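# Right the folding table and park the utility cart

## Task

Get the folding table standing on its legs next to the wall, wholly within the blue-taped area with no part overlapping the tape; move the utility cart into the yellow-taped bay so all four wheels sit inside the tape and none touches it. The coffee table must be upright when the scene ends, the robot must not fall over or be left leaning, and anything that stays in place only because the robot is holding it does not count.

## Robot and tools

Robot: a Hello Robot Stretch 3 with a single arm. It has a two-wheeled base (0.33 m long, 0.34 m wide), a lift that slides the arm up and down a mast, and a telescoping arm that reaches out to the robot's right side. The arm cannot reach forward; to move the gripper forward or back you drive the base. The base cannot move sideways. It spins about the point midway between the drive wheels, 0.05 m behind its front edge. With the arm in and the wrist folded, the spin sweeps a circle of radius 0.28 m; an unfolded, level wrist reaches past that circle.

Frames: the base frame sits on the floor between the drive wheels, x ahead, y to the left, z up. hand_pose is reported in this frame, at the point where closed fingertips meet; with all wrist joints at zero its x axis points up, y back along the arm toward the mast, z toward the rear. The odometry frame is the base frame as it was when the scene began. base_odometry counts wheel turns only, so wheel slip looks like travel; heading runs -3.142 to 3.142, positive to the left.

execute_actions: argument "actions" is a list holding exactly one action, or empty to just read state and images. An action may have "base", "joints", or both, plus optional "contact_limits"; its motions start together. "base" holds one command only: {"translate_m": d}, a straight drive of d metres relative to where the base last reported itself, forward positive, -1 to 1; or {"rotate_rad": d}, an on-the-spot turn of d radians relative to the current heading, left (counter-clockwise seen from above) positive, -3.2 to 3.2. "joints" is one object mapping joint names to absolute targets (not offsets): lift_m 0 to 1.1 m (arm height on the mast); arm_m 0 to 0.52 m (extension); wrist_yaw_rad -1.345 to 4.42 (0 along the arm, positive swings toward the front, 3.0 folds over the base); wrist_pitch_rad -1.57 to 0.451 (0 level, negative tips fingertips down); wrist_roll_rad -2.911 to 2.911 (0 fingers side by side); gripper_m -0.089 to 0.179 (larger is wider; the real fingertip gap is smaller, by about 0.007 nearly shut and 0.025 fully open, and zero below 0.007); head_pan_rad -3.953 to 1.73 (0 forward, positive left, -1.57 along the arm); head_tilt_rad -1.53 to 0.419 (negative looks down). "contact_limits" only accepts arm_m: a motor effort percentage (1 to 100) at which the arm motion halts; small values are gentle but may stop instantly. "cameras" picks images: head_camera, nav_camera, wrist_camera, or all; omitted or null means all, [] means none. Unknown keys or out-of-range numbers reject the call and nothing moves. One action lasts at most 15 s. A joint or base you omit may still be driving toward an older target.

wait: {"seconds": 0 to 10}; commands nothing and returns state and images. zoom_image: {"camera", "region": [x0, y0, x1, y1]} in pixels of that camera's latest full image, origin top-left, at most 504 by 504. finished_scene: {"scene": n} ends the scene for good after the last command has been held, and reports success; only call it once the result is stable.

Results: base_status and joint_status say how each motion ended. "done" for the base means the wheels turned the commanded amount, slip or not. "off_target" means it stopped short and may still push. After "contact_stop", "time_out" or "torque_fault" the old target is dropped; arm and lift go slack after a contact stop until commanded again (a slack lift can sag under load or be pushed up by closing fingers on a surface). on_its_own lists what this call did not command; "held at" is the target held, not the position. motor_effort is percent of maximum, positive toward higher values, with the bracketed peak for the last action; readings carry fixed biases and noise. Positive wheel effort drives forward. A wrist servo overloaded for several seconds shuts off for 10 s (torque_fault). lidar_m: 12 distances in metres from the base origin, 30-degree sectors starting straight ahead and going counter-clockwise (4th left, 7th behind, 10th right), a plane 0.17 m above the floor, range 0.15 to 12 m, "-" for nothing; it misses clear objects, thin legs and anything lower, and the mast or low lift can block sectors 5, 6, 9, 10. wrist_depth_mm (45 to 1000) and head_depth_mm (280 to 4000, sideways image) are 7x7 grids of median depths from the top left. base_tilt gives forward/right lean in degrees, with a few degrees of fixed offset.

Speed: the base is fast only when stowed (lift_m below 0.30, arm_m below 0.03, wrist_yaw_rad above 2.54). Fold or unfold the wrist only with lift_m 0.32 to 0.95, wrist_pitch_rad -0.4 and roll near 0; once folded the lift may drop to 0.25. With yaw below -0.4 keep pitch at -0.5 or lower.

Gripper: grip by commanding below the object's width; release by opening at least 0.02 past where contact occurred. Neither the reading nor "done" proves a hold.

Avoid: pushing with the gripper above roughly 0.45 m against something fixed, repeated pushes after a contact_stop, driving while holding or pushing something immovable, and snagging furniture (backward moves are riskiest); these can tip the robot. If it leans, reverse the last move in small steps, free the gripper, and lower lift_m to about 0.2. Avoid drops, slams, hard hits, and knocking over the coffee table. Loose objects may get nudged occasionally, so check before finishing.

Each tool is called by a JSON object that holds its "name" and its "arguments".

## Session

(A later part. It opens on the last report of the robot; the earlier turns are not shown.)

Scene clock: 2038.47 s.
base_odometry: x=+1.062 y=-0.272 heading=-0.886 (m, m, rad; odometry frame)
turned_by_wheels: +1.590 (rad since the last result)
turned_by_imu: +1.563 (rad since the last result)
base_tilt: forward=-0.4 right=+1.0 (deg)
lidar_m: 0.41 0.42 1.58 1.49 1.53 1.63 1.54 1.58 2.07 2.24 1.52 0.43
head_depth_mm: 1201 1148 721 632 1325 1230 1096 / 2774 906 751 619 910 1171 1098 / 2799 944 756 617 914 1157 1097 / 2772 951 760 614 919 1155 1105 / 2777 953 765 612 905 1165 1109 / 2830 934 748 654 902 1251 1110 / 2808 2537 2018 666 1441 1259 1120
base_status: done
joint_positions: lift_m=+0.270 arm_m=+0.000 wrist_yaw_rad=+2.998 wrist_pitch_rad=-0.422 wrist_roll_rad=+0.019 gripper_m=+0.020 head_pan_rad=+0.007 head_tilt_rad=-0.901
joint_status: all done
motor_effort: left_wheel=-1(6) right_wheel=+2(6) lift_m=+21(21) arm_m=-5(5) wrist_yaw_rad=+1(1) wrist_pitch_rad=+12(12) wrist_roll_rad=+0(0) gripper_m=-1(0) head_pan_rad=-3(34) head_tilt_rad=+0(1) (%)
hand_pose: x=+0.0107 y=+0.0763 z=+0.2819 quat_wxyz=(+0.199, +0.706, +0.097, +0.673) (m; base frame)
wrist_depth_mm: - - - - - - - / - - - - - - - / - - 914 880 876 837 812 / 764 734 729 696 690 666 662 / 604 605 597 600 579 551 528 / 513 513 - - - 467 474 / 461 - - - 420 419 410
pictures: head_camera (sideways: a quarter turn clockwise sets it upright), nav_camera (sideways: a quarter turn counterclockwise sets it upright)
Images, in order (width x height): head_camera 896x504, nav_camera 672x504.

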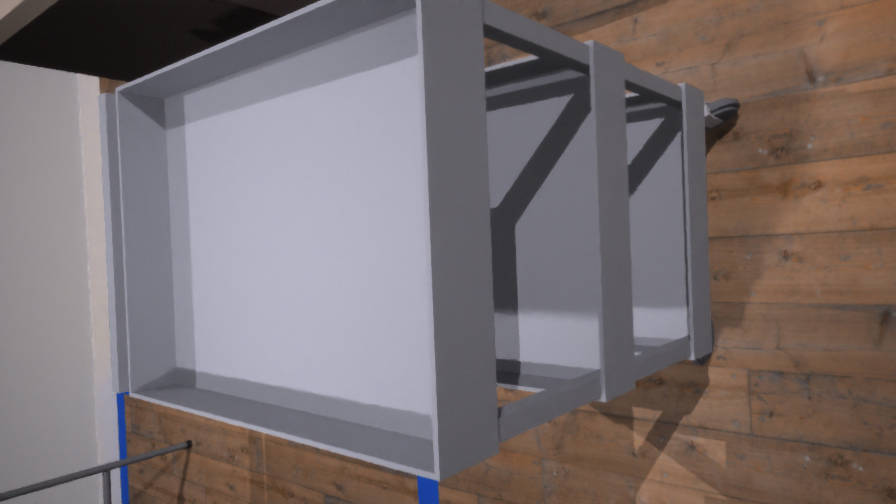

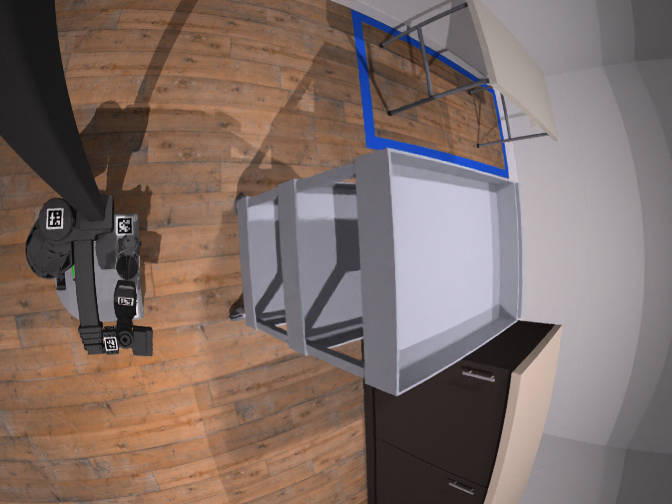

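{"name": "execute_actions", "arguments": {"actions": [{"base":{"translate_m":0.29}}], "cameras": ["head_camera"]}}

{"name": "execute_actions", "arguments": {"actions": [{"joints":{"lift_m":0.31}}], "cameras": []}}

{"name": "execute_actions", "arguments": {"actions": [{"base":{"translate_m":0.3}}], "cameras": ["head_camera","nav_camera"]}}

Scene clock: 2058.00 s.
base_odometry: x=+1.245 y=-0.496 heading=-0.886 (m, m, rad; odometry frame)
turned_by_wheels: +0.000 (rad since the last result)
turned_by_imu: +0.001 (rad since the last result)
base_tilt: forward=-0.3 right=+0.9 (deg)
lidar_m: - 0.15 0.17 1.50 1.54 1.93 1.82 1.87 2.34 2.23 0.19 0.15
head_depth_mm: 2462 1125 708 620 535 469 613 / 2619 2448 750 627 537 470 616 / 2596 2489 757 629 539 472 617 / 2579 2473 761 633 541 474 442 / 2588 2510 767 637 545 476 444 / 2566 2537 770 639 547 477 446 / 2554 2548 1975 609 538 479 448
base_status: done
joint_positions: lift_m=+0.270 arm_m=+0.000 wrist_yaw_rad=+2.998 wrist_pitch_rad=-0.422 wrist_roll_rad=+0.019 gripper_m=+0.020 head_pan_rad=+0.007 head_tilt_rad=-0.901
joint_status: not commanded
motor_effort: left_wheel=-1(5) right_wheel=+2(5) lift_m=+22(21) arm_m=-6(5) wrist_yaw_rad=+1(1) wrist_pitch_rad=+12(12) wrist_roll_rad=+0(0) gripper_m=+0(0) head_pan_rad=-3(3) head_tilt_rad=+0(0) (%)
hand_pose: x=+0.0107 y=+0.0763 z=+0.2819 quat_wxyz=(+0.199, +0.706, +0.097, +0.673) (m; base frame)
wrist_depth_mm: - - - - - - - / - - - - - - - / - - 932 890 828 818 813 / 755 718 719 711 630 348 370 / 618 606 611 599 321 353 347 / 517 510 - - - 263 297 / 456 - - - 419 214 259
pictures: head_camera (sideways: a quarter turn clockwise sets it upright)
Images, in order (width x height): head_camera 896x504.

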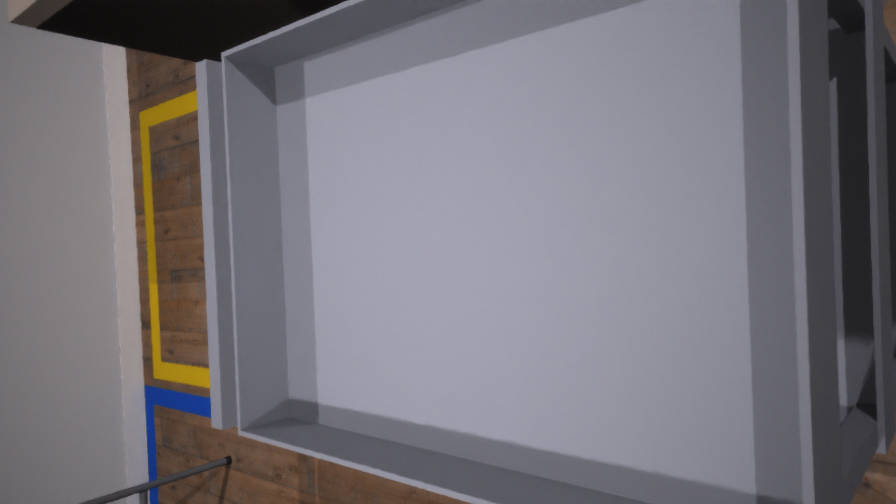

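Scene clock: 2059.17 s.
base_odometry: x=+1.245 y=-0.496 heading=-0.886 (m, m, rad; odometry frame)
turned_by_wheels: +0.000 (rad since the last result)
turned_by_imu: +0.000 (rad since the last result)
base_tilt: forward=-0.4 right=+0.9 (deg)
lidar_m: - 0.15 0.17 1.51 1.54 1.92 1.83 1.87 2.35 2.24 0.19 0.15
head_depth_mm: 2466 1123 707 620 534 469 614 / 2609 2465 752 625 536 470 617 / 2593 2473 756 630 539 472 618 / 2566 2461 761 633 542 474 442 / 2589 2534 767 636 544 476 444 / 2566 2555 771 640 547 477 445 / 2552 2532 1966 610 538 480 447
base_status: not commanded
joint_positions: lift_m=+0.310 arm_m=+0.000 wrist_yaw_rad=+2.998 wrist_pitch_rad=-0.422 wrist_roll_rad=+0.019 gripper_m=+0.020 head_pan_rad=+0.007 head_tilt_rad=-0.901
joint_status: all done
motor_effort: left_wheel=-1(2) right_wheel=+2(2) lift_m=+28(30) arm_m=-5(5) wrist_yaw_rad=+2(1) wrist_pitch_rad=+12(12) wrist_roll_rad=+0(0) gripper_m=+0(1) head_pan_rad=-3(3) head_tilt_rad=+0(0) (%)
hand_pose: x=+0.0107 y=+0.0763 z=+0.3216 quat_wxyz=(+0.199, +0.706, +0.097, +0.673) (m; base frame)
wrist_depth_mm: - - - - - - - / - - - - - - - / - - - - 899 904 896 / 825 794 785 767 686 719 391 / 673 654 675 641 346 384 398 / 569 560 - 539 - 345 344 / 487 495 - - 453 293 296
pictures: none
No camera images: the call's "cameras" was empty. Leave "cameras" out to get every camera's image.

Scene clock: 2063.53 s.
base_odometry: x=+1.435 y=-0.729 heading=-0.885 (m, m, rad; odometry frame)
turned_by_wheels: +0.001 (rad since the last result)
turned_by_imu: +0.000 (rad since the last result)
base_tilt: forward=-0.4 right=+1.0 (deg)
lidar_m: - - 0.15 0.18 1.56 2.06 2.12 2.17 2.33 2.11 0.18 0.15
head_depth_mm: 2348 2440 1178 1064 525 469 439 / 2333 2450 1970 613 538 471 433 / 2332 2501 740 631 541 473 427 / 2305 2517 763 635 544 474 421 / 2309 2515 748 638 545 476 423 / 2321 2486 747 642 548 478 425 / 2296 2504 736 646 550 480 427
base_status: translate_m off_target (by the wheels' count: +0.2999 of +0.3000)
joint_positions: lift_m=+0.310 arm_m=+0.000 wrist_yaw_rad=+3.001 wrist_pitch_rad=-0.422 wrist_roll_rad=+0.019 gripper_m=+0.020 head_pan_rad=+0.006 head_tilt_rad=-0.898
joint_status: not commanded
on_its_own: left_wheel is at rest, and its effort (+19) is outside its rest range (-18 to +18)
motor_effort: left_wheel=+19(26) right_wheel=+5(14) lift_m=+27(28) arm_m=-4(6) wrist_yaw_rad=-1(2) wrist_pitch_rad=+12(12) wrist_roll_rad=+0(0) gripper_m=+0(0) head_pan_rad=-2(3) head_tilt_rad=-1(1) (%)
hand_pose: x=+0.0100 y=+0.0765 z=+0.3217 quat_wxyz=(+0.197, +0.706, +0.098, +0.673) (m; base frame)
wrist_depth_mm: - - - - - - - / - - - - - - - / - - - 934 933 939 864 / 833 796 788 731 737 428 468 / 666 657 658 610 392 407 401 / 570 547 - 518 - 346 341 / 490 493 - - 286 305 300
pictures: head_camera (sideways: a quarter turn clockwise sets it upright), nav_camera (sideways: a quarter turn counterclockwise sets it upright)
Images, in order (width x height): head_camera 896x504, nav_camera 672x504.

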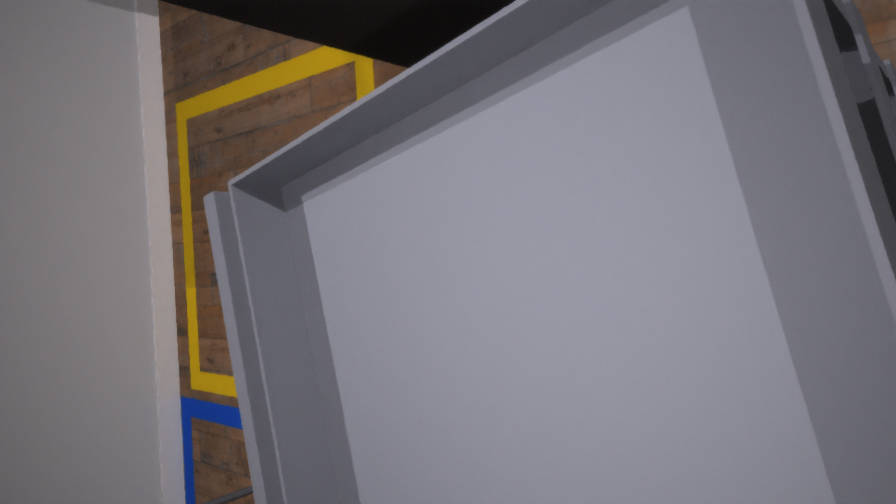

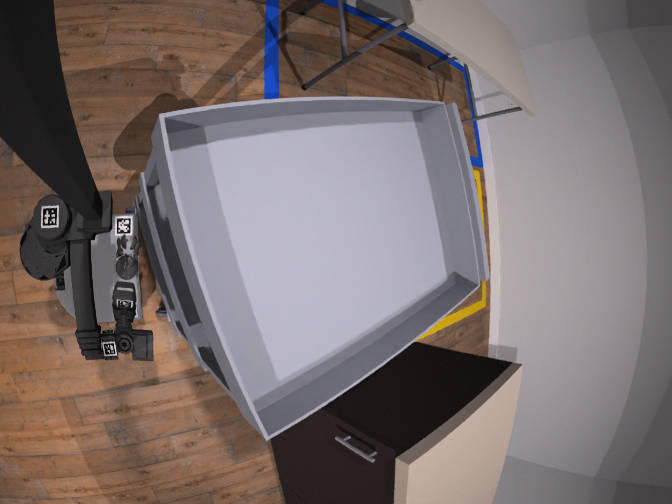

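{"name": "execute_actions", "arguments": {"actions": [{"base":{"translate_m":0.07},"joints":{"lift_m":0.25}}], "cameras": ["head_camera","nav_camera"]}}

Scene clock: 2109.23 s.
base_odometry: x=+1.479 y=-0.783 heading=-0.885 (m, m, rad; odometry frame)
turned_by_wheels: +0.000 (rad since the last result)
turned_by_imu: +0.001 (rad since the last result)
base_tilt: forward=-0.3 right=+0.9 (deg)
lidar_m: - - 0.15 0.18 1.56 2.06 2.19 2.24 2.31 1.76 0.25 0.15
head_depth_mm: 2294 2454 1860 1104 520 469 1047 / 2280 2457 1968 600 538 471 669 / 2271 2454 719 632 541 472 440 / 2272 2459 763 634 543 474 428 / 2243 2434 765 638 545 476 423 / 2246 2466 751 641 547 478 425 / 2225 2476 738 645 550 480 426
base_status: done
joint_positions: lift_m=+0.250 arm_m=+0.000 wrist_yaw_rad=+3.001 wrist_pitch_rad=-0.422 wrist_roll_rad=+0.019 gripper_m=+0.020 head_pan_rad=+0.006 head_tilt_rad=-0.898
joint_status: all done
motor_effort: left_wheel=+13(28) right_wheel=+4(9) lift_m=+21(24) arm_m=-3(4) wrist_yaw_rad=-1(1) wrist_pitch_rad=+12(12) wrist_roll_rad=+0(0) gripper_m=+0(0) head_pan_rad=-3(2) head_tilt_rad=-1(0) (%)
hand_pose: x=+0.0100 y=+0.0765 z=+0.2620 quat_wxyz=(+0.197, +0.706, +0.098, +0.673) (m; base frame)
wrist_depth_mm: - - - - - - - / - - - - - - - / 937 - 896 815 812 402 458 / 717 697 696 646 345 390 382 / 591 572 579 516 332 324 320 / 494 495 - - - 279 274 / - - - - 258 185 239
pictures: head_camera (sideways: a quarter turn clockwise sets it upright), nav_camera (sideways: a quarter turn counterclockwise sets it upright)
Images, in order (width x height): head_camera 896x504, nav_camera 672x504.

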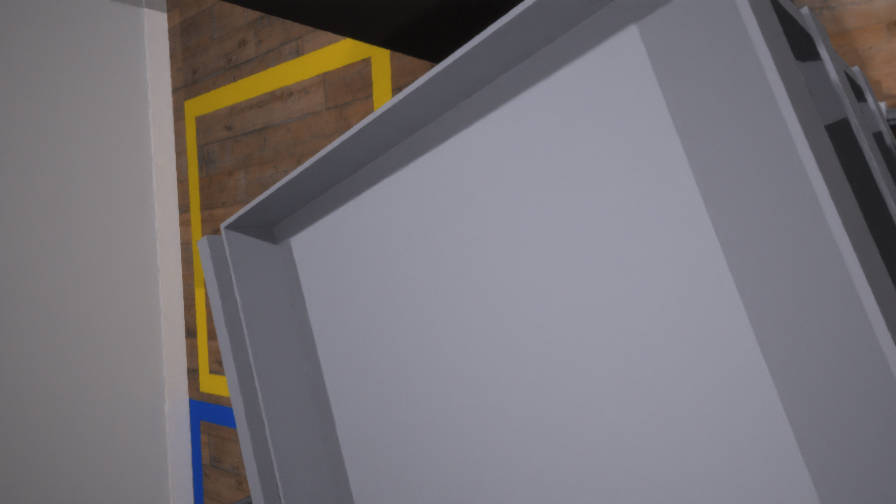

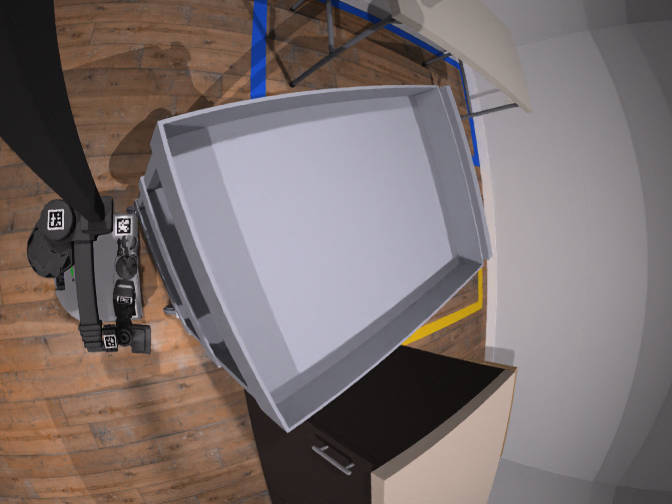

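{"name": "execute_actions", "arguments": {"actions": [{"base":{"translate_m":-0.4},"joints":{"head_tilt_rad":-0.95}}], "cameras": ["head_camera","nav_camera"]}}

Scene clock: 2126.30 s.
base_odometry: x=+1.226 y=-0.473 heading=-0.885 (m, m, rad; odometry frame)
turned_by_wheels: +0.000 (rad since the last result)
turned_by_imu: +0.001 (rad since the last result)
base_tilt: forward=-0.4 right=+0.9 (deg)
lidar_m: 0.48 0.47 1.59 1.51 1.54 1.89 1.79 1.84 2.35 2.23 1.13 0.58
head_depth_mm: 1164 1179 746 1274 1375 1213 1087 / 2635 826 738 986 1331 1220 1096 / 2597 861 690 1010 1246 1224 1094 / 1029 889 725 997 1180 1229 1099 / 1027 896 728 978 938 1214 1103 / 2485 900 734 675 1347 1234 1110 / 2464 906 778 1592 1409 1244 1110
base_status: done
joint_positions: lift_m=+0.250 arm_m=+0.000 wrist_yaw_rad=+3.001 wrist_pitch_rad=-0.422 wrist_roll_rad=+0.019 gripper_m=+0.020 head_pan_rad=+0.006 head_tilt_rad=-0.939
joint_status: all done
motor_effort: left_wheel=+0(16) right_wheel=+1(4) lift_m=+21(21) arm_m=-4(4) wrist_yaw_rad=-2(1) wrist_pitch_rad=+12(12) wrist_roll_rad=+0(0) gripper_m=+0(0) head_pan_rad=-3(3) head_tilt_rad=-4(9) (%)
hand_pose: x=+0.0100 y=+0.0765 z=+0.2620 quat_wxyz=(+0.197, +0.706, +0.098, +0.673) (m; base frame)
wrist_depth_mm: - - - - - - - / - - - - - - - / 939 - 893 845 815 808 781 / 723 711 685 663 645 649 615 / 584 574 576 569 556 530 518 / 492 499 - - - 455 443 / - - - - 393 397 388
pictures: head_camera (sideways: a quarter turn clockwise sets it upright), nav_camera (sideways: a quarter turn counterclockwise sets it upright)
Images, in order (width x height): head_camera 896x504, nav_camera 672x504.

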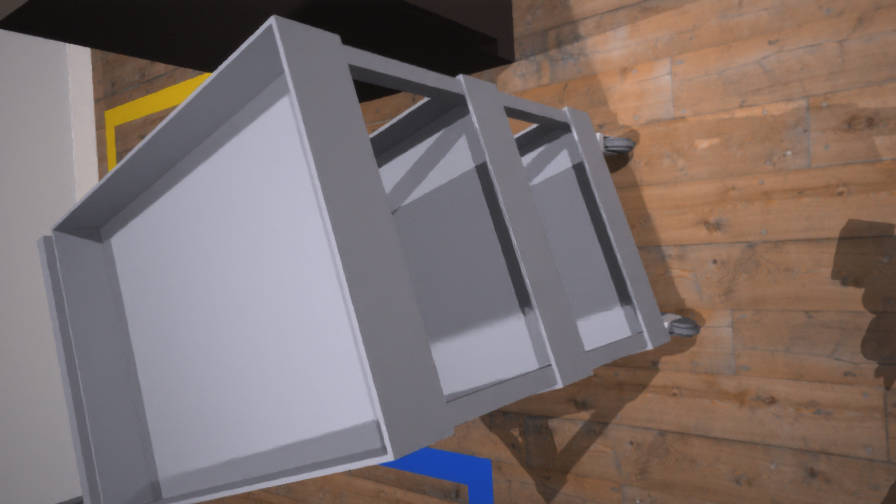

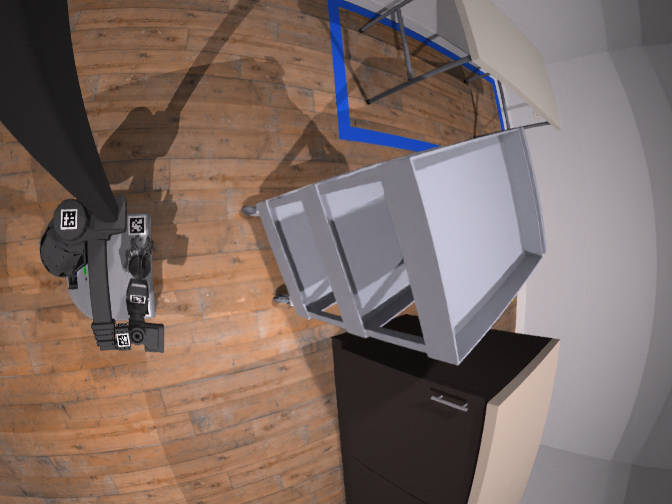

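{"name": "execute_actions", "arguments": {"actions": [{"base":{"rotate_rad":1.33},"joints":{"head_pan_rad":-1.57,"head_tilt_rad":-0.94}}], "cameras": []}}

{"name": "execute_actions", "arguments": {"actions": [{"base":{"translate_m":0.82}}], "cameras": []}}

{"name": "execute_actions", "arguments": {"actions": [{"base":{"rotate_rad":-1.32},"joints":{"lift_m":0.29}}], "cameras": ["head_camera","nav_camera"]}}

Scene clock: 2240.20 s.
base_odometry: x=+1.226 y=-0.473 heading=+0.445 (m, m, rad; odometry frame)
turned_by_wheels: +1.330 (rad since the last result)
turned_by_imu: +1.308 (rad since the last result)
base_tilt: forward=-0.4 right=+1.0 (deg)
lidar_m: 1.51 1.50 1.70 1.80 1.80 2.03 2.23 1.63 0.89 0.50 0.47 1.79
head_depth_mm: 846 891 1098 1488 1369 1214 1089 / 892 927 1079 1337 1380 1219 1124 / 1052 1146 793 1345 1339 1221 1147 / 2698 837 712 1016 1253 1226 1100 / 2662 869 728 1000 1160 1217 1102 / 2465 903 734 966 923 1177 1106 / 1022 909 739 621 927 1243 1111
base_status: done
joint_positions: lift_m=+0.250 arm_m=+0.000 wrist_yaw_rad=+3.001 wrist_pitch_rad=-0.422 wrist_roll_rad=+0.019 gripper_m=+0.020 head_pan_rad=-1.563 head_tilt_rad=-0.939
joint_status: all done
motor_effort: left_wheel=-1(7) right_wheel=+2(6) lift_m=+21(21) arm_m=-4(4) wrist_yaw_rad=-2(1) wrist_pitch_rad=+12(12) wrist_roll_rad=+0(0) gripper_m=+0(0) head_pan_rad=-3(35) head_tilt_rad=-1(4) (%)
hand_pose: x=+0.0100 y=+0.0765 z=+0.2620 quat_wxyz=(+0.197, +0.706, +0.098, +0.673) (m; base frame)
wrist_depth_mm: - - - - - - - / - - - - - - - / 945 - 873 850 844 806 773 / 708 708 693 677 657 643 618 / 575 574 576 576 559 530 518 / 490 492 - - - 453 444 / - - - - 397 395 390
pictures: none
No camera images: the call's "cameras" was empty. Leave "cameras" out to get every camera's image.

Scene clock: 2244.63 s.
base_odometry: x=+1.966 y=-0.120 heading=+0.445 (m, m, rad; odometry frame)
turned_by_wheels: +0.000 (rad since the last result)
turned_by_imu: +0.000 (rad since the last result)
base_tilt: forward=-0.4 right=+0.9 (deg)
lidar_m: 0.73 0.73 0.82 1.36 2.04 2.31 3.00 0.63 0.64 0.83 0.90 0.87
head_depth_mm: 2648 819 1157 1071 1284 1214 1086 / 2632 927 1127 1352 1361 1222 1126 / 2602 2312 1879 1603 1388 1223 1146 / 2538 2348 1908 1607 1390 1226 1096 / 2436 2323 1914 1581 1397 1231 1103 / 2315 1012 1831 1594 1402 1237 1108 / 1314 1015 1818 1594 1408 1237 1114
base_status: done
joint_positions: lift_m=+0.250 arm_m=+0.000 wrist_yaw_rad=+3.001 wrist_pitch_rad=-0.422 wrist_roll_rad=+0.019 gripper_m=+0.020 head_pan_rad=-1.563 head_tilt_rad=-0.939
joint_status: not commanded
motor_effort: left_wheel=-1(5) right_wheel=+2(6) lift_m=+21(21) arm_m=-4(3) wrist_yaw_rad=-1(2) wrist_pitch_rad=+12(12) wrist_roll_rad=+0(0) gripper_m=+0(0) head_pan_rad=-3(3) head_tilt_rad=-1(1) (%)
hand_pose: x=+0.0100 y=+0.0765 z=+0.2620 quat_wxyz=(+0.197, +0.706, +0.098, +0.673) (m; base frame)
wrist_depth_mm: - - - - - 774 610 / - - - - - 817 639 / 953 - 885 865 819 767 661 / 710 709 685 659 661 632 620 / 586 578 575 573 553 528 522 / 494 497 - - - 449 445 / - - - - 397 395 388
pictures: none
No camera images: the call's "cameras" was empty. Leave "cameras" out to get every camera's image.

Scene clock: 2246.73 s.
base_odometry: x=+1.966 y=-0.120 heading=-0.875 (m, m, rad; odometry frame)
turned_by_wheels: -1.320 (rad since the last result)
turned_by_imu: -1.297 (rad since the last result)
base_tilt: forward=-0.3 right=+0.9 (deg)
lidar_m: 0.90 1.03 0.76 0.73 0.75 0.99 2.04 2.08 2.76 2.41 0.63 0.70
head_depth_mm: 2673 2294 1876 1583 1378 1216 1084 / 2654 2293 1877 1592 1378 1217 1124 / 2696 2307 1888 1596 1382 1227 - / 2672 2336 1905 1613 1387 1225 1100 / 2697 2327 1912 1618 1370 1232 1102 / 2479 2213 1916 1008 1269 1237 1114 / 1586 967 720 1033 1243 1242 1111
base_status: done
joint_positions: lift_m=+0.290 arm_m=+0.000 wrist_yaw_rad=+3.001 wrist_pitch_rad=-0.422 wrist_roll_rad=+0.019 gripper_m=+0.020 head_pan_rad=-1.563 head_tilt_rad=-0.939
joint_status: all done
motor_effort: left_wheel=+2(8) right_wheel=-1(4) lift_m=+28(30) arm_m=-4(4) wrist_yaw_rad=-1(1) wrist_pitch_rad=+12(12) wrist_roll_rad=+0(0) gripper_m=+0(0) head_pan_rad=-2(3) head_tilt_rad=-1(1) (%)
hand_pose: x=+0.0100 y=+0.0765 z=+0.3017 quat_wxyz=(+0.197, +0.706, +0.098, +0.673) (m; base frame)
wrist_depth_mm: 617 - 682 707 748 799 815 / 659 - 718 757 809 863 924 / 711 - 797 825 856 870 853 / 748 750 753 727 723 705 690 / 648 635 640 625 611 578 568 / 545 537 - 527 - 495 491 / 468 485 - - 437 436 428
pictures: head_camera (sideways: a quarter turn clockwise sets it upright), nav_camera (sideways: a quarter turn counterclockwise sets it upright)
Images, in order (width x height): head_camera 896x504, nav_camera 672x504.

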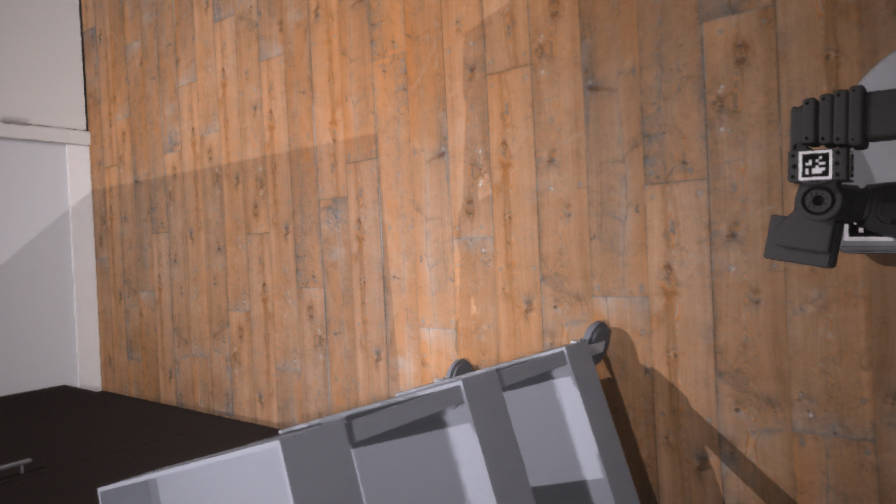

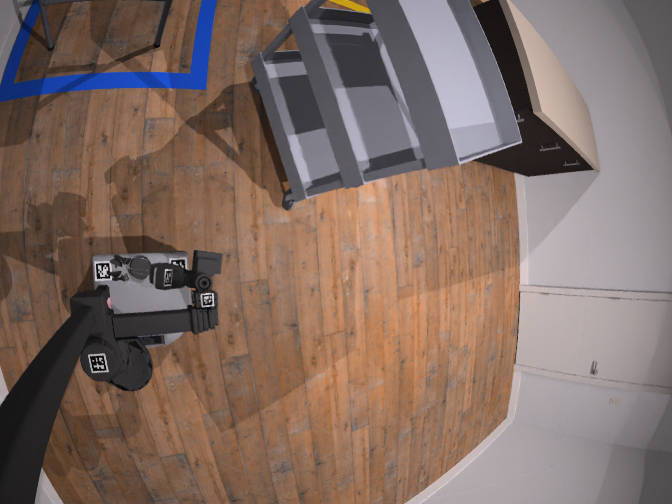

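{"name": "execute_actions", "arguments": {"actions": [{"base":{"translate_m":0.28}}], "cameras": []}}

{"name": "execute_actions", "arguments": {"actions": [{"joints":{"lift_m":0.34}}], "cameras": []}}

{"name": "execute_actions", "arguments": {"actions": [{"joints":{"wrist_yaw_rad":0.0,"gripper_m":0.13}}], "cameras": []}}

{"name": "execute_actions", "arguments": {"actions": [{"joints":{"wrist_pitch_rad":0.0,"lift_m":0.22}}]}}

Scene clock: 2266.40 s.
base_odometry: x=+2.146 y=-0.335 heading=-0.875 (m, m, rad; odometry frame)
turned_by_wheels: +0.000 (rad since the last result)
turned_by_imu: +0.001 (rad since the last result)
base_tilt: forward=-0.3 right=+0.9 (deg)
lidar_m: 0.62 0.80 0.78 0.74 0.76 1.01 2.31 2.38 3.13 0.54 0.53 0.59
head_depth_mm: 2660 2266 1870 1587 1377 1214 1089 / 2675 2294 1879 1596 1376 1217 1124 / 2680 2304 781 1534 1358 1225 - / 2672 861 708 1016 1272 1224 1101 / 1997 893 692 1022 1214 1232 1105 / 1099 902 733 1004 1174 1223 1106 / 1052 891 737 989 946 1201 1112
base_status: done
joint_positions: lift_m=+0.290 arm_m=+0.000 wrist_yaw_rad=+3.001 wrist_pitch_rad=-0.422 wrist_roll_rad=+0.019 gripper_m=+0.020 head_pan_rad=-1.564 head_tilt_rad=-0.939
joint_status: not commanded
motor_effort: left_wheel=+2(8) right_wheel=-2(4) lift_m=+28(28) arm_m=-4(4) wrist_yaw_rad=-1(1) wrist_pitch_rad=+12(12) wrist_roll_rad=+0(0) gripper_m=-1(0) head_pan_rad=-2(3) head_tilt_rad=-1(1) (%)
hand_pose: x=+0.0100 y=+0.0765 z=+0.3017 quat_wxyz=(+0.197, +0.706, +0.098, +0.673) (m; base frame)
wrist_depth_mm: 627 - 685 727 746 796 845 / 690 - 759 778 826 863 911 / 716 - 807 834 870 901 819 / 762 773 744 738 729 704 681 / 640 636 626 621 607 576 579 / 545 532 - 514 - 501 483 / 465 489 - - 439 440 424
pictures: none
No camera images: the call's "cameras" was empty. Leave "cameras" out to get every camera's image.

Scene clock: 2267.67 s.
base_odometry: x=+2.146 y=-0.335 heading=-0.875 (m, m, rad; odometry frame)
turned_by_wheels: +0.000 (rad since the last result)
turned_by_imu: +0.000 (rad since the last result)
base_tilt: forward=-0.4 right=+0.9 (deg)
lidar_m: 0.62 0.80 0.78 0.74 0.76 1.00 2.31 2.37 3.11 0.54 0.53 0.59
head_depth_mm: 2653 2272 1871 1582 1377 1215 1088 / 2687 2302 1887 1587 1375 1220 - / 2673 2309 778 1528 1361 1225 - / 2682 862 706 1014 1266 1225 1091 / 1995 894 690 1022 1211 1231 1104 / 1098 900 734 1007 1171 1216 1105 / 1050 892 739 992 949 1201 1108
base_status: not commanded
joint_positions: lift_m=+0.340 arm_m=+0.000 wrist_yaw_rad=+3.001 wrist_pitch_rad=-0.422 wrist_roll_rad=+0.019 gripper_m=+0.020 head_pan_rad=-1.564 head_tilt_rad=-0.939
joint_status: all done
motor_effort: left_wheel=+2(2) right_wheel=-1(1) lift_m=+28(27) arm_m=-4(4) wrist_yaw_rad=-1(2) wrist_pitch_rad=+12(12) wrist_roll_rad=+0(0) gripper_m=+0(0) head_pan_rad=-3(3) head_tilt_rad=-1(1) (%)
hand_pose: x=+0.0100 y=+0.0765 z=+0.3517 quat_wxyz=(+0.197, +0.706, +0.098, +0.673) (m; base frame)
wrist_depth_mm: 640 - 680 721 761 808 837 / 675 - 749 781 815 859 945 / 724 - 810 838 877 944 926 / 774 792 824 824 795 773 760 / 711 696 708 698 680 648 639 / 598 584 - 571 - 551 545 / 517 515 - 527 483 483 481
pictures: none
No camera images: the call's "cameras" was empty. Leave "cameras" out to get every camera's image.

Scene clock: 2270.17 s.
base_odometry: x=+2.146 y=-0.335 heading=-0.875 (m, m, rad; odometry frame)
turned_by_wheels: +0.000 (rad since the last result)
turned_by_imu: +0.000 (rad since the last result)
base_tilt: forward=-0.4 right=+0.9 (deg)
lidar_m: 0.62 0.80 0.78 0.74 0.76 1.01 2.31 2.37 3.13 0.54 0.53 0.59
head_depth_mm: 2678 2279 1866 1582 1373 1216 1090 / 2662 2293 1890 1591 1379 1220 - / 2658 2317 778 1528 1355 1241 - / 2675 861 707 1014 1262 1225 1113 / 1999 897 690 1026 1211 1234 1103 / 1100 902 735 1005 1175 1216 1106 / 1054 892 737 989 947 1200 1113
base_status: not commanded
joint_positions: lift_m=+0.340 arm_m=+0.000 wrist_yaw_rad=+0.003 wrist_pitch_rad=-0.422 wrist_roll_rad=+0.019 gripper_m=+0.130 head_pan_rad=-1.564 head_tilt_rad=-0.939
joint_status: all done
motor_effort: left_wheel=+2(3) right_wheel=-1(1) lift_m=+28(28) arm_m=-4(4) wrist_yaw_rad=-3(3) wrist_pitch_rad=+12(12) wrist_roll_rad=+0(0) gripper_m=+0(93) head_pan_rad=-3(3) head_tilt_rad=-1(0) (%)
hand_pose: x=-0.0209 y=-0.3692 z=+0.3517 quat_wxyz=(+0.685, +0.148, -0.697, -0.149) (m; base frame)
wrist_depth_mm: 827 823 - - - - - / 877 900 908 - - - - / 680 713 726 682 - - 945 / 609 592 569 541 800 775 763 / 487 493 402 426 664 668 642 / 350 354 493 527 572 - 546 / 360 499 501 497 489 484 479
pictures: none
No camera images: the call's "cameras" was empty. Leave "cameras" out to get every camera's image.

Scene clock: 2272.10 s.
base_odometry: x=+2.146 y=-0.335 heading=-0.875 (m, m, rad; odometry frame)
turned_by_wheels: +0.000 (rad since the last result)
turned_by_imu: +0.000 (rad since the last result)
base_tilt: forward=-0.3 right=+0.9 (deg)
lidar_m: 0.62 0.80 0.78 0.74 0.76 1.00 2.31 2.37 3.14 0.54 0.53 0.59
head_depth_mm: 2648 2289 1868 1580 1371 1216 1089 / 2675 2293 1882 1592 1380 1220 1124 / 2665 2331 779 1528 1356 1225 - / 2667 864 707 1016 1271 1232 1115 / 2004 894 692 1023 1211 1235 1101 / 1103 904 735 1007 1175 1216 1109 / 1052 892 739 988 948 1201 1113
base_status: not commanded
joint_positions: lift_m=+0.220 arm_m=+0.000 wrist_yaw_rad=+0.003 wrist_pitch_rad=-0.026 wrist_roll_rad=+0.019 gripper_m=+0.130 head_pan_rad=-1.564 head_tilt_rad=-0.939
joint_status: all done
motor_effort: left_wheel=+2(2) right_wheel=-1(1) lift_m=+21(25) arm_m=-4(4) wrist_yaw_rad=-3(2) wrist_pitch_rad=+14(16) wrist_roll_rad=+0(0) gripper_m=+1(0) head_pan_rad=-2(2) head_tilt_rad=-1(0) (%)
hand_pose: x=-0.0208 y=-0.4008 z=+0.3282 quat_wxyz=(+0.701, +0.010, -0.713, -0.009) (m; base frame)
wrist_depth_mm: 246 262 283 306 - - - / 417 457 504 - - - - / 885 873 947 - - - - / 933 911 955 - - - - / 650 682 720 585 - - - / 529 532 499 363 765 - 719 / 403 308 329 360 594 581 569
pictures: head_camera (sideways: a quarter turn clockwise sets it upright), nav_camera (sideways: a quarter turn counterclockwise sets it upright), wrist_camera
Images, in order (width x height): head_camera 896x504, nav_camera 672x504, wrist_camera 644x364.

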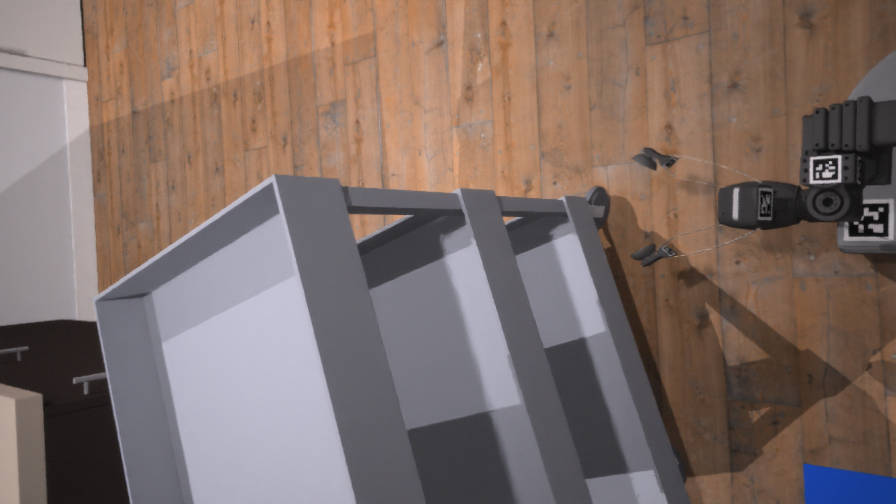

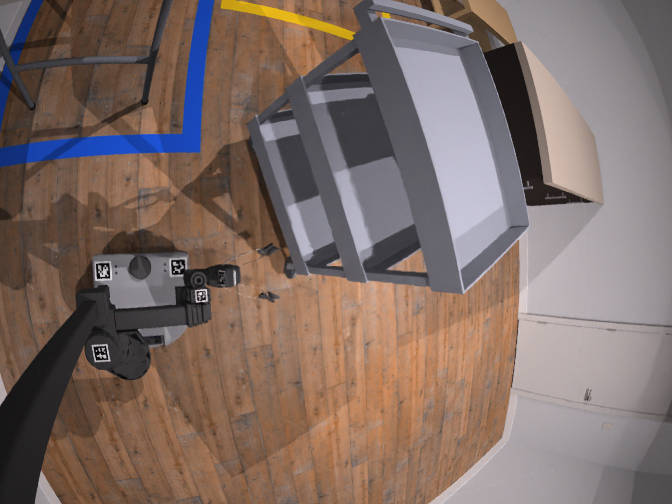

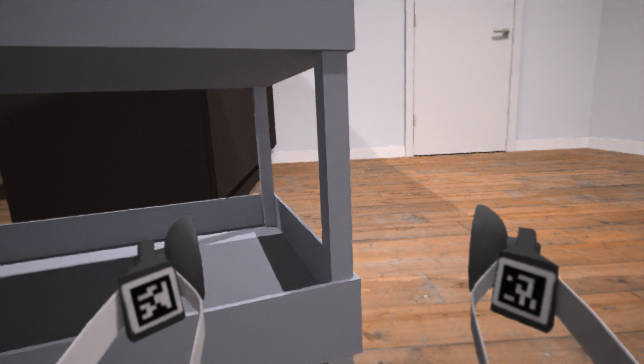

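{"name": "execute_actions", "arguments": {"actions": [{"joints":{"arm_m":0.22},"contact_limits":{"arm_m":25}}], "cameras": ["wrist_camera"]}}

Scene clock: 2292.10 s.
base_odometry: x=+2.146 y=-0.335 heading=-0.875 (m, m, rad; odometry frame)
turned_by_wheels: +0.000 (rad since the last result)
turned_by_imu: +0.001 (rad since the last result)
base_tilt: forward=-0.4 right=+1.0 (deg)
lidar_m: 0.62 0.80 0.78 0.74 0.76 1.01 2.32 2.38 3.11 0.54 0.53 0.59
head_depth_mm: 2646 2272 1868 1590 1373 1217 1087 / 2683 2309 1885 1588 1383 1218 1110 / 2647 2323 779 1533 1383 1205 1121 / 2676 863 706 1014 1262 1225 1116 / 2006 896 691 1019 1215 1232 1103 / 1095 903 733 1009 1174 1218 1108 / 1051 891 737 989 948 1201 1114
base_status: not commanded
joint_positions: lift_m=+0.220 arm_m=+0.220 wrist_yaw_rad=+0.001 wrist_pitch_rad=-0.025 wrist_roll_rad=+0.019 gripper_m=+0.130 head_pan_rad=-1.564 head_tilt_rad=-0.939
joint_status: all done
motor_effort: left_wheel=+3(2) right_wheel=-1(1) lift_m=+21(21) arm_m=+6(7) wrist_yaw_rad=-1(2) wrist_pitch_rad=+13(14) wrist_roll_rad=+0(0) gripper_m=+0(0) head_pan_rad=-3(2) head_tilt_rad=-1(1) (%)
contact_limits: arm_m 25 (drawing in: default 32, maximum 52; extending or still: default 44, maximum 72)
hand_pose: x=-0.0211 y=-0.6202 z=+0.3283 quat_wxyz=(+0.701, +0.010, -0.713, -0.009) (m; base frame)
wrist_depth_mm: 199 205 216 114 - - - / 424 461 790 118 - - - / 696 706 886 121 - - - / 705 730 - 125 - - - / 720 723 544 131 - - - / 471 497 474 138 719 - 734 / 401 376 388 146 559 582 574
pictures: wrist_camera
Images, in order (width x height): wrist_camera 644x364.

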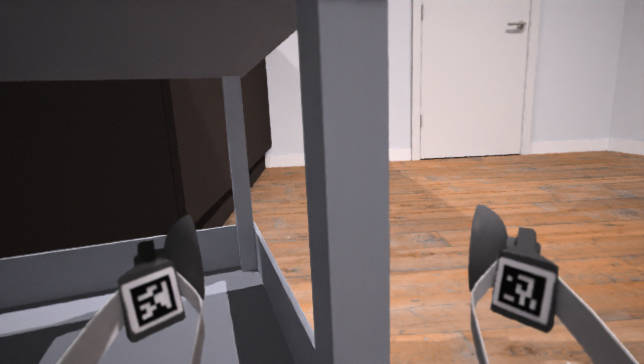

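{"name": "execute_actions", "arguments": {"actions": [{"joints":{"arm_m":0.25},"contact_limits":{"arm_m":25}}], "cameras": []}}

{"name": "execute_actions", "arguments": {"actions": [{"joints":{"gripper_m":-0.03}}], "cameras": ["wrist_camera"]}}

{"name": "execute_actions", "arguments": {"actions": [{"joints":{"arm_m":0.08},"contact_limits":{"arm_m":45}}], "cameras": ["head_camera","nav_camera"]}}

Scene clock: 2299.33 s.
base_odometry: x=+2.146 y=-0.335 heading=-0.875 (m, m, rad; odometry frame)
turned_by_wheels: +0.000 (rad since the last result)
turned_by_imu: +0.001 (rad since the last result)
base_tilt: forward=-0.4 right=+0.9 (deg)
lidar_m: 0.62 0.80 0.78 0.74 0.76 1.01 2.32 2.37 3.13 0.54 0.53 0.59
head_depth_mm: 2661 2270 1877 1588 1373 1218 1091 / 2659 2293 1868 1591 1378 1219 1103 / 2664 2314 776 1533 1412 1204 1112 / 2648 862 705 1015 1265 1225 1116 / 1993 897 689 1022 1212 1226 1104 / 1100 902 734 1007 1173 1213 1105 / 1049 891 737 991 948 1200 1109
base_status: not commanded
joint_positions: lift_m=+0.220 arm_m=+0.250 wrist_yaw_rad=+0.001 wrist_pitch_rad=-0.025 wrist_roll_rad=+0.019 gripper_m=+0.130 head_pan_rad=-1.564 head_tilt_rad=-0.939
joint_status: all done
motor_effort: left_wheel=+3(2) right_wheel=-2(2) lift_m=+21(21) arm_m=+6(6) wrist_yaw_rad=-2(1) wrist_pitch_rad=+14(14) wrist_roll_rad=+0(0) gripper_m=+0(0) head_pan_rad=-2(3) head_tilt_rad=-1(1) (%)
contact_limits: arm_m 25 (drawing in: default 32, maximum 52; extending or still: default 44, maximum 72)
hand_pose: x=-0.0211 y=-0.6502 z=+0.3283 quat_wxyz=(+0.701, +0.010, -0.713, -0.009) (m; base frame)
wrist_depth_mm: 199 205 216 85 - - - / 426 649 800 88 - - - / 658 683 - 90 - - - / 686 699 870 93 - - - / 698 687 526 97 928 - - / 455 473 475 102 685 - 737 / 406 375 385 108 546 579 575
pictures: none
No camera images: the call's "cameras" was empty. Leave "cameras" out to get every camera's image.

Scene clock: 2301.43 s.
base_odometry: x=+2.146 y=-0.335 heading=-0.875 (m, m, rad; odometry frame)
turned_by_wheels: +0.000 (rad since the last result)
turned_by_imu: +0.000 (rad since the last result)
base_tilt: forward=-0.4 right=+1.0 (deg)
lidar_m: 0.62 0.80 0.78 0.74 0.76 1.00 2.31 2.38 3.14 0.54 0.53 0.59
head_depth_mm: 2686 2266 1864 1581 1375 1215 1092 / 2681 2299 1887 1593 1384 1223 1107 / 2662 2326 1755 1529 1409 1203 1110 / 2672 858 706 1015 1263 1227 1116 / 2019 896 692 1024 1213 1235 1104 / 1097 901 734 1006 1177 1220 1109 / 1050 891 738 986 947 1198 1113
base_status: not commanded
joint_positions: lift_m=+0.220 arm_m=+0.250 wrist_yaw_rad=-0.018 wrist_pitch_rad=-0.025 wrist_roll_rad=+0.019 gripper_m=-0.028 head_pan_rad=-1.564 head_tilt_rad=-0.939
joint_status: all done
on_its_own: wrist_yaw_rad is at rest, and its effort (+14) is outside its rest range (-12 to +12)
motor_effort: left_wheel=-1(1) right_wheel=+7(7) lift_m=+21(21) arm_m=+6(6) wrist_yaw_rad=+14(15) wrist_pitch_rad=+13(14) wrist_roll_rad=+0(0) gripper_m=-35(99) head_pan_rad=-2(2) head_tilt_rad=-1(1) (%)
hand_pose: x=-0.0261 y=-0.6501 z=+0.3283 quat_wxyz=(+0.701, +0.003, -0.713, -0.016) (m; base frame)
wrist_depth_mm: 200 207 217 85 - - - / 630 637 - 87 - - - / 654 672 - 90 - - - / 681 674 948 93 - - - / 682 688 - 96 102 - - / 456 476 520 99 103 738 713 / 400 394 371 103 563 584 578
pictures: wrist_camera
Images, in order (width x height): wrist_camera 644x364.

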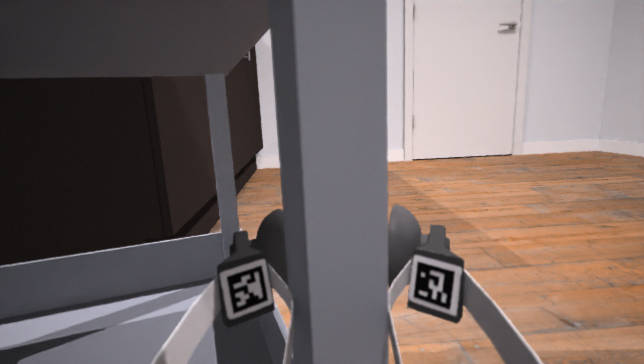

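Scene clock: 2303.93 s.
base_odometry: x=+2.146 y=-0.335 heading=-0.875 (m, m, rad; odometry frame)
turned_by_wheels: +0.001 (rad since the last result)
turned_by_imu: +0.001 (rad since the last result)
base_tilt: forward=-0.4 right=+1.0 (deg)
lidar_m: 0.62 0.80 0.78 0.74 0.76 1.01 2.32 2.38 3.12 0.41 0.42 0.53
head_depth_mm: 2673 2274 1867 1584 1377 1214 1088 / 2680 2297 1890 1594 1377 1221 1106 / 2656 2328 1868 1531 1356 1240 1110 / 2662 860 723 657 908 1187 1115 / 2442 856 730 619 921 1175 1101 / 1109 846 733 611 904 1177 1107 / 1052 857 741 651 907 1181 1111
base_status: not commanded
joint_positions: lift_m=+0.220 arm_m=+0.081 wrist_yaw_rad=+0.057 wrist_pitch_rad=-0.027 wrist_roll_rad=+0.019 gripper_m=-0.017 head_pan_rad=-1.564 head_tilt_rad=-0.939
joint_status: all done
on_its_own: wrist_yaw_rad is held at +0.050, not at your +0.000, by its stall guard, which is not easing now; gripper_m is held at -0.016, not at your -0.030, by its stall guard, which is still easing
motor_effort: left_wheel=+3(8) right_wheel=-4(14) lift_m=+22(22) arm_m=-8(10) wrist_yaw_rad=-6(32) wrist_pitch_rad=+15(15) wrist_roll_rad=+0(0) gripper_m=-6(35) head_pan_rad=-3(3) head_tilt_rad=-1(1) (%)
contact_limits: arm_m 45 (drawing in: default 32, maximum 52; extending or still: default 44, maximum 72)
hand_pose: x=-0.0070 y=-0.4806 z=+0.3278 quat_wxyz=(+0.701, +0.030, -0.713, +0.010) (m; base frame)
wrist_depth_mm: 201 207 215 89 - - - / 431 470 833 91 - - - / 849 850 885 94 - - - / 861 877 894 97 - - - / 889 553 710 100 - - - / 529 506 - 103 - 726 732 / 402 393 383 107 588 581 566
pictures: head_camera (sideways: a quarter turn clockwise sets it upright), nav_camera (sideways: a quarter turn counterclockwise sets it upright)
Images, in order (width x height): head_camera 896x504, nav_camera 672x504.

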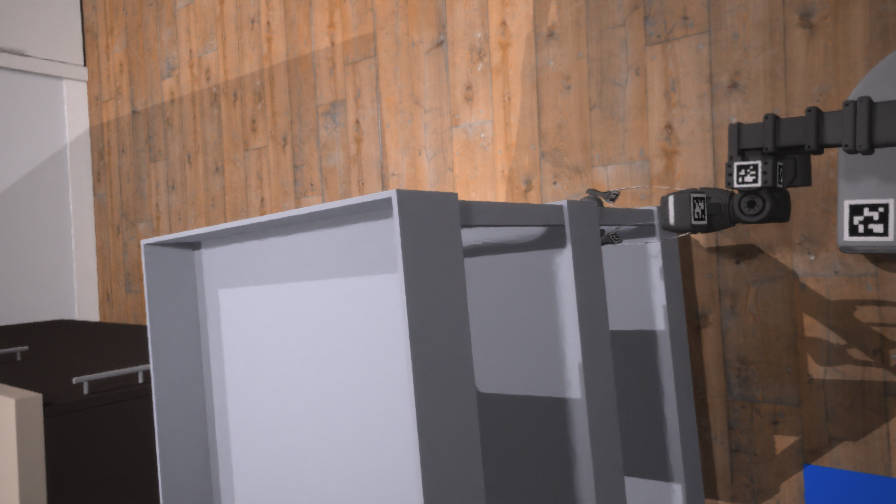

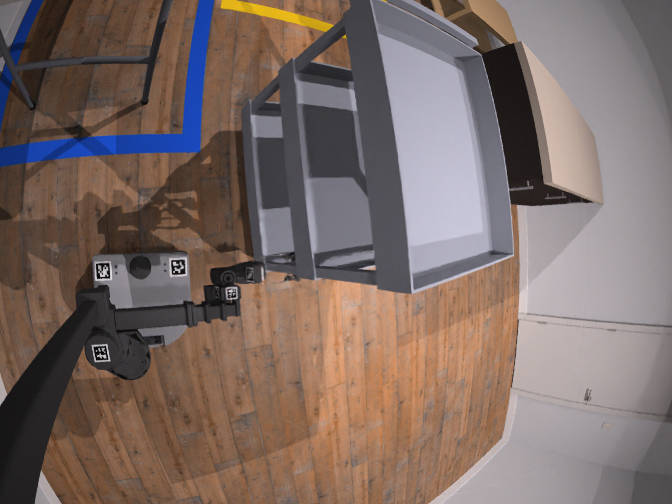

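{"name": "execute_actions", "arguments": {"actions": [{"joints":{"gripper_m":0.17}}], "cameras": []}}

{"name": "execute_actions", "arguments": {"actions": [{"joints":{"arm_m":0.0,"wrist_yaw_rad":0.05}}], "cameras": ["wrist_camera"]}}

Scene clock: 2386.80 s.
base_odometry: x=+2.146 y=-0.335 heading=-0.875 (m, m, rad; odometry frame)
turned_by_wheels: +0.000 (rad since the last result)
turned_by_imu: +0.001 (rad since the last result)
base_tilt: forward=-0.3 right=+0.9 (deg)
lidar_m: 0.62 0.80 0.78 0.74 0.76 1.00 2.32 2.38 3.12 0.41 0.42 0.53
head_depth_mm: 2660 2279 1871 1586 1375 1212 1087 / 2671 2297 1876 1587 1381 1220 1108 / 2660 2314 1883 1532 1359 1241 1106 / 2643 859 724 655 913 1185 1115 / 2457 855 731 619 920 1169 1103 / 1112 848 734 612 905 1178 1108 / 1054 857 739 650 909 1182 1110
base_status: not commanded
joint_positions: lift_m=+0.220 arm_m=+0.080 wrist_yaw_rad=+0.053 wrist_pitch_rad=-0.027 wrist_roll_rad=+0.019 gripper_m=+0.170 head_pan_rad=-1.564 head_tilt_rad=-0.939
joint_status: all done
on_its_own: wrist_yaw_rad is held at +0.050, not at your +0.000, by its stall guard, which is not easing now
motor_effort: left_wheel=+3(4) right_wheel=-2(5) lift_m=+22(22) arm_m=-6(8) wrist_yaw_rad=-2(7) wrist_pitch_rad=+14(14) wrist_roll_rad=+0(0) gripper_m=+1(95) head_pan_rad=-3(3) head_tilt_rad=-1(1) (%)
hand_pose: x=-0.0079 y=-0.4805 z=+0.3279 quat_wxyz=(+0.701, +0.029, -0.713, +0.009) (m; base frame)
wrist_depth_mm: 199 205 211 89 - - - / 422 464 802 91 - - - / 839 859 918 94 - - - / 855 849 901 97 - - - / 906 710 558 100 - - - / 526 513 502 103 756 742 - / - 375 384 107 589 589 547
pictures: none
No camera images: the call's "cameras" was empty. Leave "cameras" out to get every camera's image.

Scene clock: 2388.60 s.
base_odometry: x=+2.146 y=-0.335 heading=-0.875 (m, m, rad; odometry frame)
turned_by_wheels: +0.000 (rad since the last result)
turned_by_imu: +0.000 (rad since the last result)
base_tilt: forward=-0.4 right=+0.9 (deg)
lidar_m: 0.62 0.80 0.78 0.74 0.76 1.00 2.32 2.38 3.13 0.41 0.42 0.53
head_depth_mm: 2685 2272 1875 1585 1374 1214 1091 / 2677 2291 1882 1598 1381 1216 1123 / 2652 2320 1892 1532 1362 1222 - / 2665 858 723 656 915 1191 1114 / 2455 854 730 620 919 1174 1101 / 1112 848 734 612 905 1179 1105 / 1052 858 736 650 909 1184 1110
base_status: not commanded
joint_positions: lift_m=+0.220 arm_m=+0.000 wrist_yaw_rad=+0.052 wrist_pitch_rad=-0.026 wrist_roll_rad=+0.019 gripper_m=+0.170 head_pan_rad=-1.564 head_tilt_rad=-0.939
joint_status: all done
motor_effort: left_wheel=+3(3) right_wheel=-2(2) lift_m=+22(22) arm_m=-5(6) wrist_yaw_rad=-2(1) wrist_pitch_rad=+14(14) wrist_roll_rad=+0(0) gripper_m=+0(0) head_pan_rad=-2(3) head_tilt_rad=-1(1) (%)
hand_pose: x=-0.0082 y=-0.4005 z=+0.3281 quat_wxyz=(+0.701, +0.028, -0.713, +0.009) (m; base frame)
wrist_depth_mm: 197 203 214 164 - - - / 419 465 507 169 - - - / 946 929 923 175 - - - / 965 965 935 180 - - - / 619 621 632 611 - - - / 536 509 503 442 770 743 - / - 381 387 349 594 594 545
pictures: wrist_camera
Images, in order (width x height): wrist_camera 644x364.

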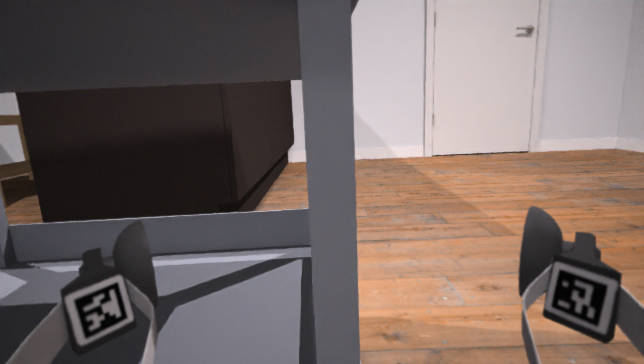

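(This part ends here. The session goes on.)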